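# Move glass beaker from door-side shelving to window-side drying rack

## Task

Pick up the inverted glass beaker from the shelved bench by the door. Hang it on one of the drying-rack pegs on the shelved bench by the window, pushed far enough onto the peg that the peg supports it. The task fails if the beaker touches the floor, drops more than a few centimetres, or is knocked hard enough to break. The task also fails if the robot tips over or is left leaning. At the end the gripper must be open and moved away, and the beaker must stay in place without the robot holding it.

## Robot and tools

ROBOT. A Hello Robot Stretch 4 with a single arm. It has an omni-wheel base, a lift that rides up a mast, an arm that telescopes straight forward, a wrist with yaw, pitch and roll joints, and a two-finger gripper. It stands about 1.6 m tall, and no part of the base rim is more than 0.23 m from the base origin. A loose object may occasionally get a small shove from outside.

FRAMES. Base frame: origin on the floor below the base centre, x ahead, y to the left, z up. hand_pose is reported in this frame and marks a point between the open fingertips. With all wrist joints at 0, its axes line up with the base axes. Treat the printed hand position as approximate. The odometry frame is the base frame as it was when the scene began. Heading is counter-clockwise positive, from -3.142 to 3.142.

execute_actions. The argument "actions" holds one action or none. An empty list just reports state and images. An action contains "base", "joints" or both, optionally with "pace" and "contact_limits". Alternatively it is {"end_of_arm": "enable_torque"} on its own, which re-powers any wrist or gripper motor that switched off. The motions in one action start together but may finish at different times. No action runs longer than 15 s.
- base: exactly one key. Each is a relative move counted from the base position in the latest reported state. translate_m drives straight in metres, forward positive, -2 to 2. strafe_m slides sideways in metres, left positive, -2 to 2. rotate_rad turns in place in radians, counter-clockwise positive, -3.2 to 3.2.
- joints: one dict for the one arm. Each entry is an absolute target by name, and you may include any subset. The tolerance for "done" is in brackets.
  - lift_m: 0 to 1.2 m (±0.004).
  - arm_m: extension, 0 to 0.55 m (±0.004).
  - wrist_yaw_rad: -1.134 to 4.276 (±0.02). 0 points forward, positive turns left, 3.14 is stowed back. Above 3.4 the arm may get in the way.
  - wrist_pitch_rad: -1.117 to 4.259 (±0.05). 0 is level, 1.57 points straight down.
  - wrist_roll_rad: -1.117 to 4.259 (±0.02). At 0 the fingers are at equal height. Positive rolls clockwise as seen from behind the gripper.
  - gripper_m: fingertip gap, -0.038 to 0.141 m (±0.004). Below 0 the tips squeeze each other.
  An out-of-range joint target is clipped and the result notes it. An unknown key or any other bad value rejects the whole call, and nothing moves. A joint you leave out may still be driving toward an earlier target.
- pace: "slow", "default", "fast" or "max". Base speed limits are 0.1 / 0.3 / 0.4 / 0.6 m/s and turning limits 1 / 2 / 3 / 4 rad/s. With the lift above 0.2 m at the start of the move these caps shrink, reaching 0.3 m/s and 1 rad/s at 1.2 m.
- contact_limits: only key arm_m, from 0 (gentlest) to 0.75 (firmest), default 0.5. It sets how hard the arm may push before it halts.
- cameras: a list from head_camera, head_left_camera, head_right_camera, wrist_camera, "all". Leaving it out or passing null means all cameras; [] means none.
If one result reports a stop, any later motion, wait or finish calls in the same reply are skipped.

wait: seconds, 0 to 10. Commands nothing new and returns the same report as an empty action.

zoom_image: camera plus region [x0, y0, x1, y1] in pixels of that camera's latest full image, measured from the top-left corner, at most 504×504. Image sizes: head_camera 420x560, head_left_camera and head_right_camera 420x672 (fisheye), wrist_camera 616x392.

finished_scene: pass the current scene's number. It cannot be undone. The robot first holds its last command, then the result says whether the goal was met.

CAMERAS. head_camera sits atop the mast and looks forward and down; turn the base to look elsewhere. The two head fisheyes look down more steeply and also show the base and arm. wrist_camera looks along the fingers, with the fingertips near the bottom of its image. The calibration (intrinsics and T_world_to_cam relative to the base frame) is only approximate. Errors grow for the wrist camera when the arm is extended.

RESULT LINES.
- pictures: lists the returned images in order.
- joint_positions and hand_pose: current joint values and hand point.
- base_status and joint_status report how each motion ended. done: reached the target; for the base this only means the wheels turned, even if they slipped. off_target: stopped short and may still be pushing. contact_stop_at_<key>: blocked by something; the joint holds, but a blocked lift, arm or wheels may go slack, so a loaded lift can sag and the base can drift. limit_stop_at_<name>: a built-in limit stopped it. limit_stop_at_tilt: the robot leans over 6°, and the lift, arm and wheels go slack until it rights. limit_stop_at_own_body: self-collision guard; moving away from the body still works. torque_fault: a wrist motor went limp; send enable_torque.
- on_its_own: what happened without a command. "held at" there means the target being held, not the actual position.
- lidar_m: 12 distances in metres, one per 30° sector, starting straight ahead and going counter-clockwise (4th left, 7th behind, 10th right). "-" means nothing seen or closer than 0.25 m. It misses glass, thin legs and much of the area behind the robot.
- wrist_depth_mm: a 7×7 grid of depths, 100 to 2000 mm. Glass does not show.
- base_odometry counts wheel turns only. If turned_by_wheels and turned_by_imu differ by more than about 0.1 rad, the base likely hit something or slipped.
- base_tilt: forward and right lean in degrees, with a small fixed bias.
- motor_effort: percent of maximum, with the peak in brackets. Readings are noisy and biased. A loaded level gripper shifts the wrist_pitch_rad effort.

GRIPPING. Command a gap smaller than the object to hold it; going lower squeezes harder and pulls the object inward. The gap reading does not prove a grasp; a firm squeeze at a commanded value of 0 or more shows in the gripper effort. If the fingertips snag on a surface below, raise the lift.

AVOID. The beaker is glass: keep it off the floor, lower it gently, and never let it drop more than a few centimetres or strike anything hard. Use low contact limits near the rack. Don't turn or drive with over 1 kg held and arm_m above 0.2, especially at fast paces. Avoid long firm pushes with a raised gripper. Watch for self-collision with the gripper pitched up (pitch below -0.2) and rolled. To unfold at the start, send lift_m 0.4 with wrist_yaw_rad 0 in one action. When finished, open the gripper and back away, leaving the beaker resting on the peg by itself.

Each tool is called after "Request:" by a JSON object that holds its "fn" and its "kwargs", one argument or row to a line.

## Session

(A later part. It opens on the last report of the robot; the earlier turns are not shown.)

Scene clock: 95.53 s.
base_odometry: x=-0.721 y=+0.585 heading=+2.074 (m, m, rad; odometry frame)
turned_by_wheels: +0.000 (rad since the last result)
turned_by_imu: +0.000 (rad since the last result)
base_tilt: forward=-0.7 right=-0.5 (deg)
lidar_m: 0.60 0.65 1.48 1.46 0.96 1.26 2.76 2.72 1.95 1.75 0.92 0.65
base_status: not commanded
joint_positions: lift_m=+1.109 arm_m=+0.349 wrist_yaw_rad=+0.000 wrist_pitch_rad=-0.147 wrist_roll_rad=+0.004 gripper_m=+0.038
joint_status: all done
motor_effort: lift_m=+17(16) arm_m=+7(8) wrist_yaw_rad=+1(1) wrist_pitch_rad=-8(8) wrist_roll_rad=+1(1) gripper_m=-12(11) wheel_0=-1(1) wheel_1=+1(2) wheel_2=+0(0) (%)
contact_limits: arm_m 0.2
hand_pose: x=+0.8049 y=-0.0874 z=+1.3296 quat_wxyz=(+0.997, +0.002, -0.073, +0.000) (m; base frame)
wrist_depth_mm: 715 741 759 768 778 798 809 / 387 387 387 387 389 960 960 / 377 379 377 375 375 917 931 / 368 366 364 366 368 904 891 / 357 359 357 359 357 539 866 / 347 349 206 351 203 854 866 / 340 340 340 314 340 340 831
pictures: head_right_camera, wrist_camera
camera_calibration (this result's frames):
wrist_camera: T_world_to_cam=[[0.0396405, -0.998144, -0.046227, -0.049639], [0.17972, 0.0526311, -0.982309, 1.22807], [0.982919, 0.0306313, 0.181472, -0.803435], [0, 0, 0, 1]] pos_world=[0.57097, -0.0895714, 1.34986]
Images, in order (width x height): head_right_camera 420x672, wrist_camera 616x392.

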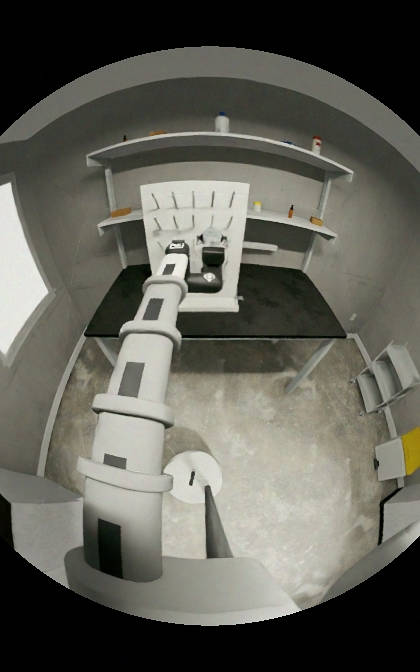

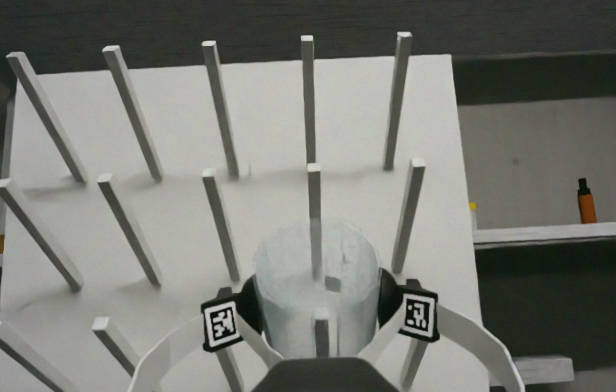

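Request:
{"fn": "execute_actions", "kwargs": {
  "actions": [
    {"joints":{"arm_m":0.365,"lift_m":1.087},"pace":"slow","contact_limits":{"arm_m":0.2}}
  ],
  "cameras": []
}}

Request:
{"fn": "execute_actions", "kwargs": {
  "actions": [
    {"joints":{"arm_m":0.378,"lift_m":1.07},"pace":"slow","contact_limits":{"arm_m":0.2}}
  ],
  "cameras": ["wrist_camera"]
}}

Scene clock: 100.73 s.
base_odometry: x=-0.721 y=+0.585 heading=+2.074 (m, m, rad; odometry frame)
turned_by_wheels: +0.000 (rad since the last result)
turned_by_imu: +0.000 (rad since the last result)
base_tilt: forward=-0.7 right=-0.5 (deg)
lidar_m: 0.62 0.66 1.50 1.46 0.93 1.22 2.76 2.75 1.95 1.72 0.91 0.68
base_status: not commanded
joint_positions: lift_m=+1.087 arm_m=+0.364 wrist_yaw_rad=+0.000 wrist_pitch_rad=-0.147 wrist_roll_rad=+0.004 gripper_m=+0.038
joint_status: all done
motor_effort: lift_m=+17(18) arm_m=+7(8) wrist_yaw_rad=+1(1) wrist_pitch_rad=-8(8) wrist_roll_rad=+1(1) gripper_m=-13(12) wheel_0=-1(1) wheel_1=+1(2) wheel_2=+0(0) (%)
contact_limits: arm_m 0.2
hand_pose: x=+0.8199 y=-0.0874 z=+1.3076 quat_wxyz=(+0.997, +0.002, -0.073, +0.000) (m; base frame)
wrist_depth_mm: 723 707 699 732 375 842 842 / 368 370 370 373 370 931 931 / 359 357 359 364 359 891 917 / 351 351 351 353 355 521 878 / 342 342 342 343 345 654 854 / 338 336 206 334 202 340 854 / 327 324 327 314 327 327 809
pictures: none
No camera images: the call's "cameras" was empty. Leave "cameras" out to get every camera's image.

Scene clock: 101.73 s.
base_odometry: x=-0.721 y=+0.585 heading=+2.074 (m, m, rad; odometry frame)
turned_by_wheels: +0.000 (rad since the last result)
turned_by_imu: +0.000 (rad since the last result)
base_tilt: forward=-0.7 right=-0.5 (deg)
lidar_m: 0.60 0.67 1.50 1.45 0.94 1.22 2.79 2.73 1.93 1.72 0.91 0.66
base_status: not commanded
joint_positions: lift_m=+1.070 arm_m=+0.377 wrist_yaw_rad=+0.000 wrist_pitch_rad=-0.147 wrist_roll_rad=+0.004 gripper_m=+0.038
joint_status: all done
motor_effort: lift_m=+17(15) arm_m=+8(8) wrist_yaw_rad=+1(1) wrist_pitch_rad=-8(9) wrist_roll_rad=+1(1) gripper_m=-12(12) wheel_0=+0(1) wheel_1=+1(1) wheel_2=+0(0) (%)
contact_limits: arm_m 0.2
hand_pose: x=+0.8329 y=-0.0874 z=+1.2906 quat_wxyz=(+0.997, +0.002, -0.073, +0.000) (m; base frame)
wrist_depth_mm: 368 366 366 366 364 820 878 / 355 353 357 357 357 904 904 / 347 345 345 345 345 891 891 / 338 338 338 338 338 512 732 / 330 330 330 332 330 334 854 / 322 322 207 320 203 327 831 / 314 314 314 314 315 312 809
pictures: wrist_camera
camera_calibration (this result's frames):
wrist_camera: T_world_to_cam=[[0.0396359, -0.998144, -0.0462236, -0.0525533], [0.179804, 0.0526295, -0.982294, 1.18467], [0.982904, 0.0306229, 0.181556, -0.823975], [0, 0, 0, 1]] pos_world=[0.598963, -0.0895719, 1.31086]
Images, in order (width x height): wrist_camera 616x392.

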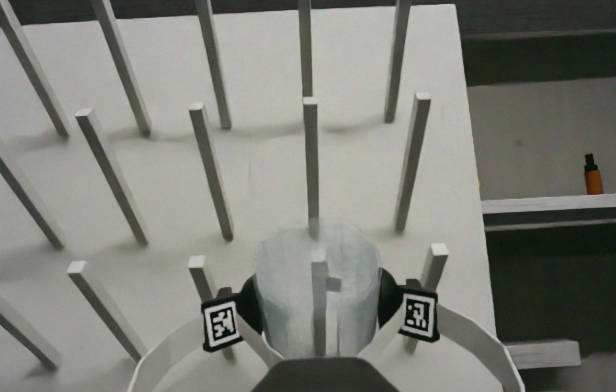

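Deep on the peg. Release a little.

Request:
{"fn": "execute_actions", "kwargs": {
  "actions": [
    {"joints":{"lift_m":1.063},"pace":"slow"}
  ],
  "cameras": []
}}

Request:
{"fn": "execute_actions", "kwargs": {
  "actions": [
    {"joints":{"gripper_m":0.088},"pace":"slow"}
  ],
  "cameras": ["wrist_camera"]
}}

Scene clock: 105.00 s.
base_odometry: x=-0.721 y=+0.585 heading=+2.074 (m, m, rad; odometry frame)
turned_by_wheels: +0.000 (rad since the last result)
turned_by_imu: +0.000 (rad since the last result)
base_tilt: forward=-0.7 right=-0.5 (deg)
lidar_m: 0.59 0.65 1.50 1.46 0.96 1.22 2.75 2.73 1.94 1.74 0.92 0.68
base_status: not commanded
joint_positions: lift_m=+1.063 arm_m=+0.377 wrist_yaw_rad=+0.000 wrist_pitch_rad=-0.148 wrist_roll_rad=+0.004 gripper_m=+0.038
joint_status: all done
motor_effort: lift_m=+16(18) arm_m=+8(8) wrist_yaw_rad=+1(1) wrist_pitch_rad=-6(8) wrist_roll_rad=+0(2) gripper_m=-11(12) wheel_0=-1(1) wheel_1=+1(1) wheel_2=+0(0) (%)
hand_pose: x=+0.8329 y=-0.0874 z=+1.2838 quat_wxyz=(+0.997, +0.002, -0.074, +0.000) (m; base frame)
wrist_depth_mm: 370 364 366 366 364 842 891 / 353 355 357 359 355 917 917 / 347 343 347 349 345 904 891 / 338 338 342 338 338 517 732 / 334 332 332 334 330 332 854 / 324 322 207 324 203 327 820 / 315 314 314 317 315 312 809
pictures: none
No camera images: the call's "cameras" was empty. Leave "cameras" out to get every camera's image.

Scene clock: 107.13 s.
base_odometry: x=-0.721 y=+0.585 heading=+2.074 (m, m, rad; odometry frame)
turned_by_wheels: +0.000 (rad since the last result)
turned_by_imu: +0.000 (rad since the last result)
base_tilt: forward=-0.7 right=-0.5 (deg)
lidar_m: 0.61 0.67 1.53 1.46 0.93 1.21 2.78 2.71 1.95 1.74 0.91 0.67
base_status: not commanded
joint_positions: lift_m=+1.063 arm_m=+0.377 wrist_yaw_rad=+0.000 wrist_pitch_rad=-0.148 wrist_roll_rad=+0.004 gripper_m=+0.088
joint_status: all done
motor_effort: lift_m=+17(16) arm_m=+8(8) wrist_yaw_rad=+1(1) wrist_pitch_rad=-6(7) wrist_roll_rad=+1(1) gripper_m=-2(10) wheel_0=-1(0) wheel_1=+2(2) wheel_2=+0(0) (%)
hand_pose: x=+0.8329 y=-0.0874 z=+1.2838 quat_wxyz=(+0.997, +0.002, -0.074, +0.000) (m; base frame)
wrist_depth_mm: 366 364 368 370 366 831 904 / 353 355 359 355 355 904 904 / 345 347 347 349 347 891 891 / 338 338 338 340 336 517 732 / 330 332 332 332 332 334 842 / 320 320 213 322 214 325 831 / 312 314 314 150 315 315 809
pictures: wrist_camera
camera_calibration (this result's frames):
wrist_camera: T_world_to_cam=[[0.0396589, -0.998145, -0.0461933, -0.0529264], [0.180561, 0.0526275, -0.982155, 1.17723], [0.982764, 0.0306105, 0.182313, -0.823585], [0, 0, 0, 1]] pos_world=[0.598927, -0.0895725, 1.30393]
Images, in order (width x height): wrist_camera 616x392.

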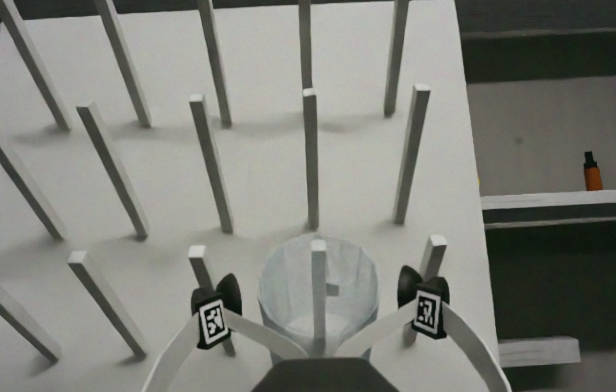

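Request:
{"fn": "execute_actions", "kwargs": {
  "actions": [
    {"joints":{"arm_m":0.01}}
  ],
  "cameras": ["wrist_camera","head_camera"]
}}

Scene clock: 110.87 s.
base_odometry: x=-0.721 y=+0.585 heading=+2.074 (m, m, rad; odometry frame)
turned_by_wheels: +0.000 (rad since the last result)
turned_by_imu: +0.000 (rad since the last result)
base_tilt: forward=-0.7 right=-0.5 (deg)
lidar_m: 0.62 0.64 1.51 1.47 0.95 1.22 2.77 2.75 1.94 1.76 0.94 0.66
base_status: not commanded
joint_positions: lift_m=+1.063 arm_m=+0.011 wrist_yaw_rad=+0.000 wrist_pitch_rad=-0.148 wrist_roll_rad=+0.004 gripper_m=+0.088
joint_status: all done
motor_effort: lift_m=+16(17) arm_m=-8(8) wrist_yaw_rad=+2(1) wrist_pitch_rad=-5(6) wrist_roll_rad=+0(1) gripper_m=+0(0) wheel_0=-1(1) wheel_1=+1(1) wheel_2=+0(0) (%)
hand_pose: x=+0.4676 y=-0.0875 z=+1.2839 quat_wxyz=(+0.997, +0.002, -0.074, +0.000) (m; base frame)
wrist_depth_mm: 1430 1430 1397 1430 1366 1397 1336 / 1366 1060 1118 1160 1160 1160 1205 / 1397 1308 732 741 1308 1281 1281 / 1366 1205 715 723 1060 1281 1229 / 1255 1008 699 699 699 1229 1229 / 1205 1205 214 676 214 1205 1182 / 1205 1205 661 150 668 1160 1160
pictures: head_camera, wrist_camera
camera_calibration (this result's frames):
wrist_camera: T_world_to_cam=[[0.0394838, -0.998152, -0.0461836, -0.0384194], [0.180813, 0.0525938, -0.98211, 1.24309], [0.982725, 0.0304268, 0.182555, -0.464883], [0, 0, 0, 1]] pos_world=[0.233603, -0.0895822, 1.30394]
Images, in order (width x height): head_camera 420x560, wrist_camera 616x392.

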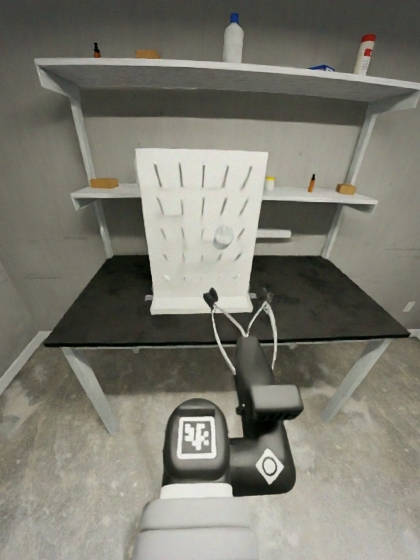

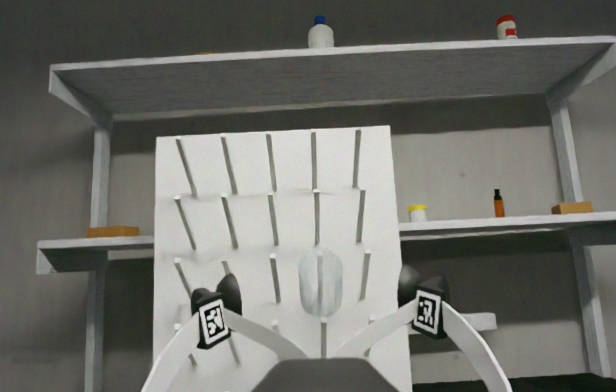

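Request:
{"fn": "finished_scene", "kwargs": {
  "scene": 1
}}

The scene is finished: the task was done.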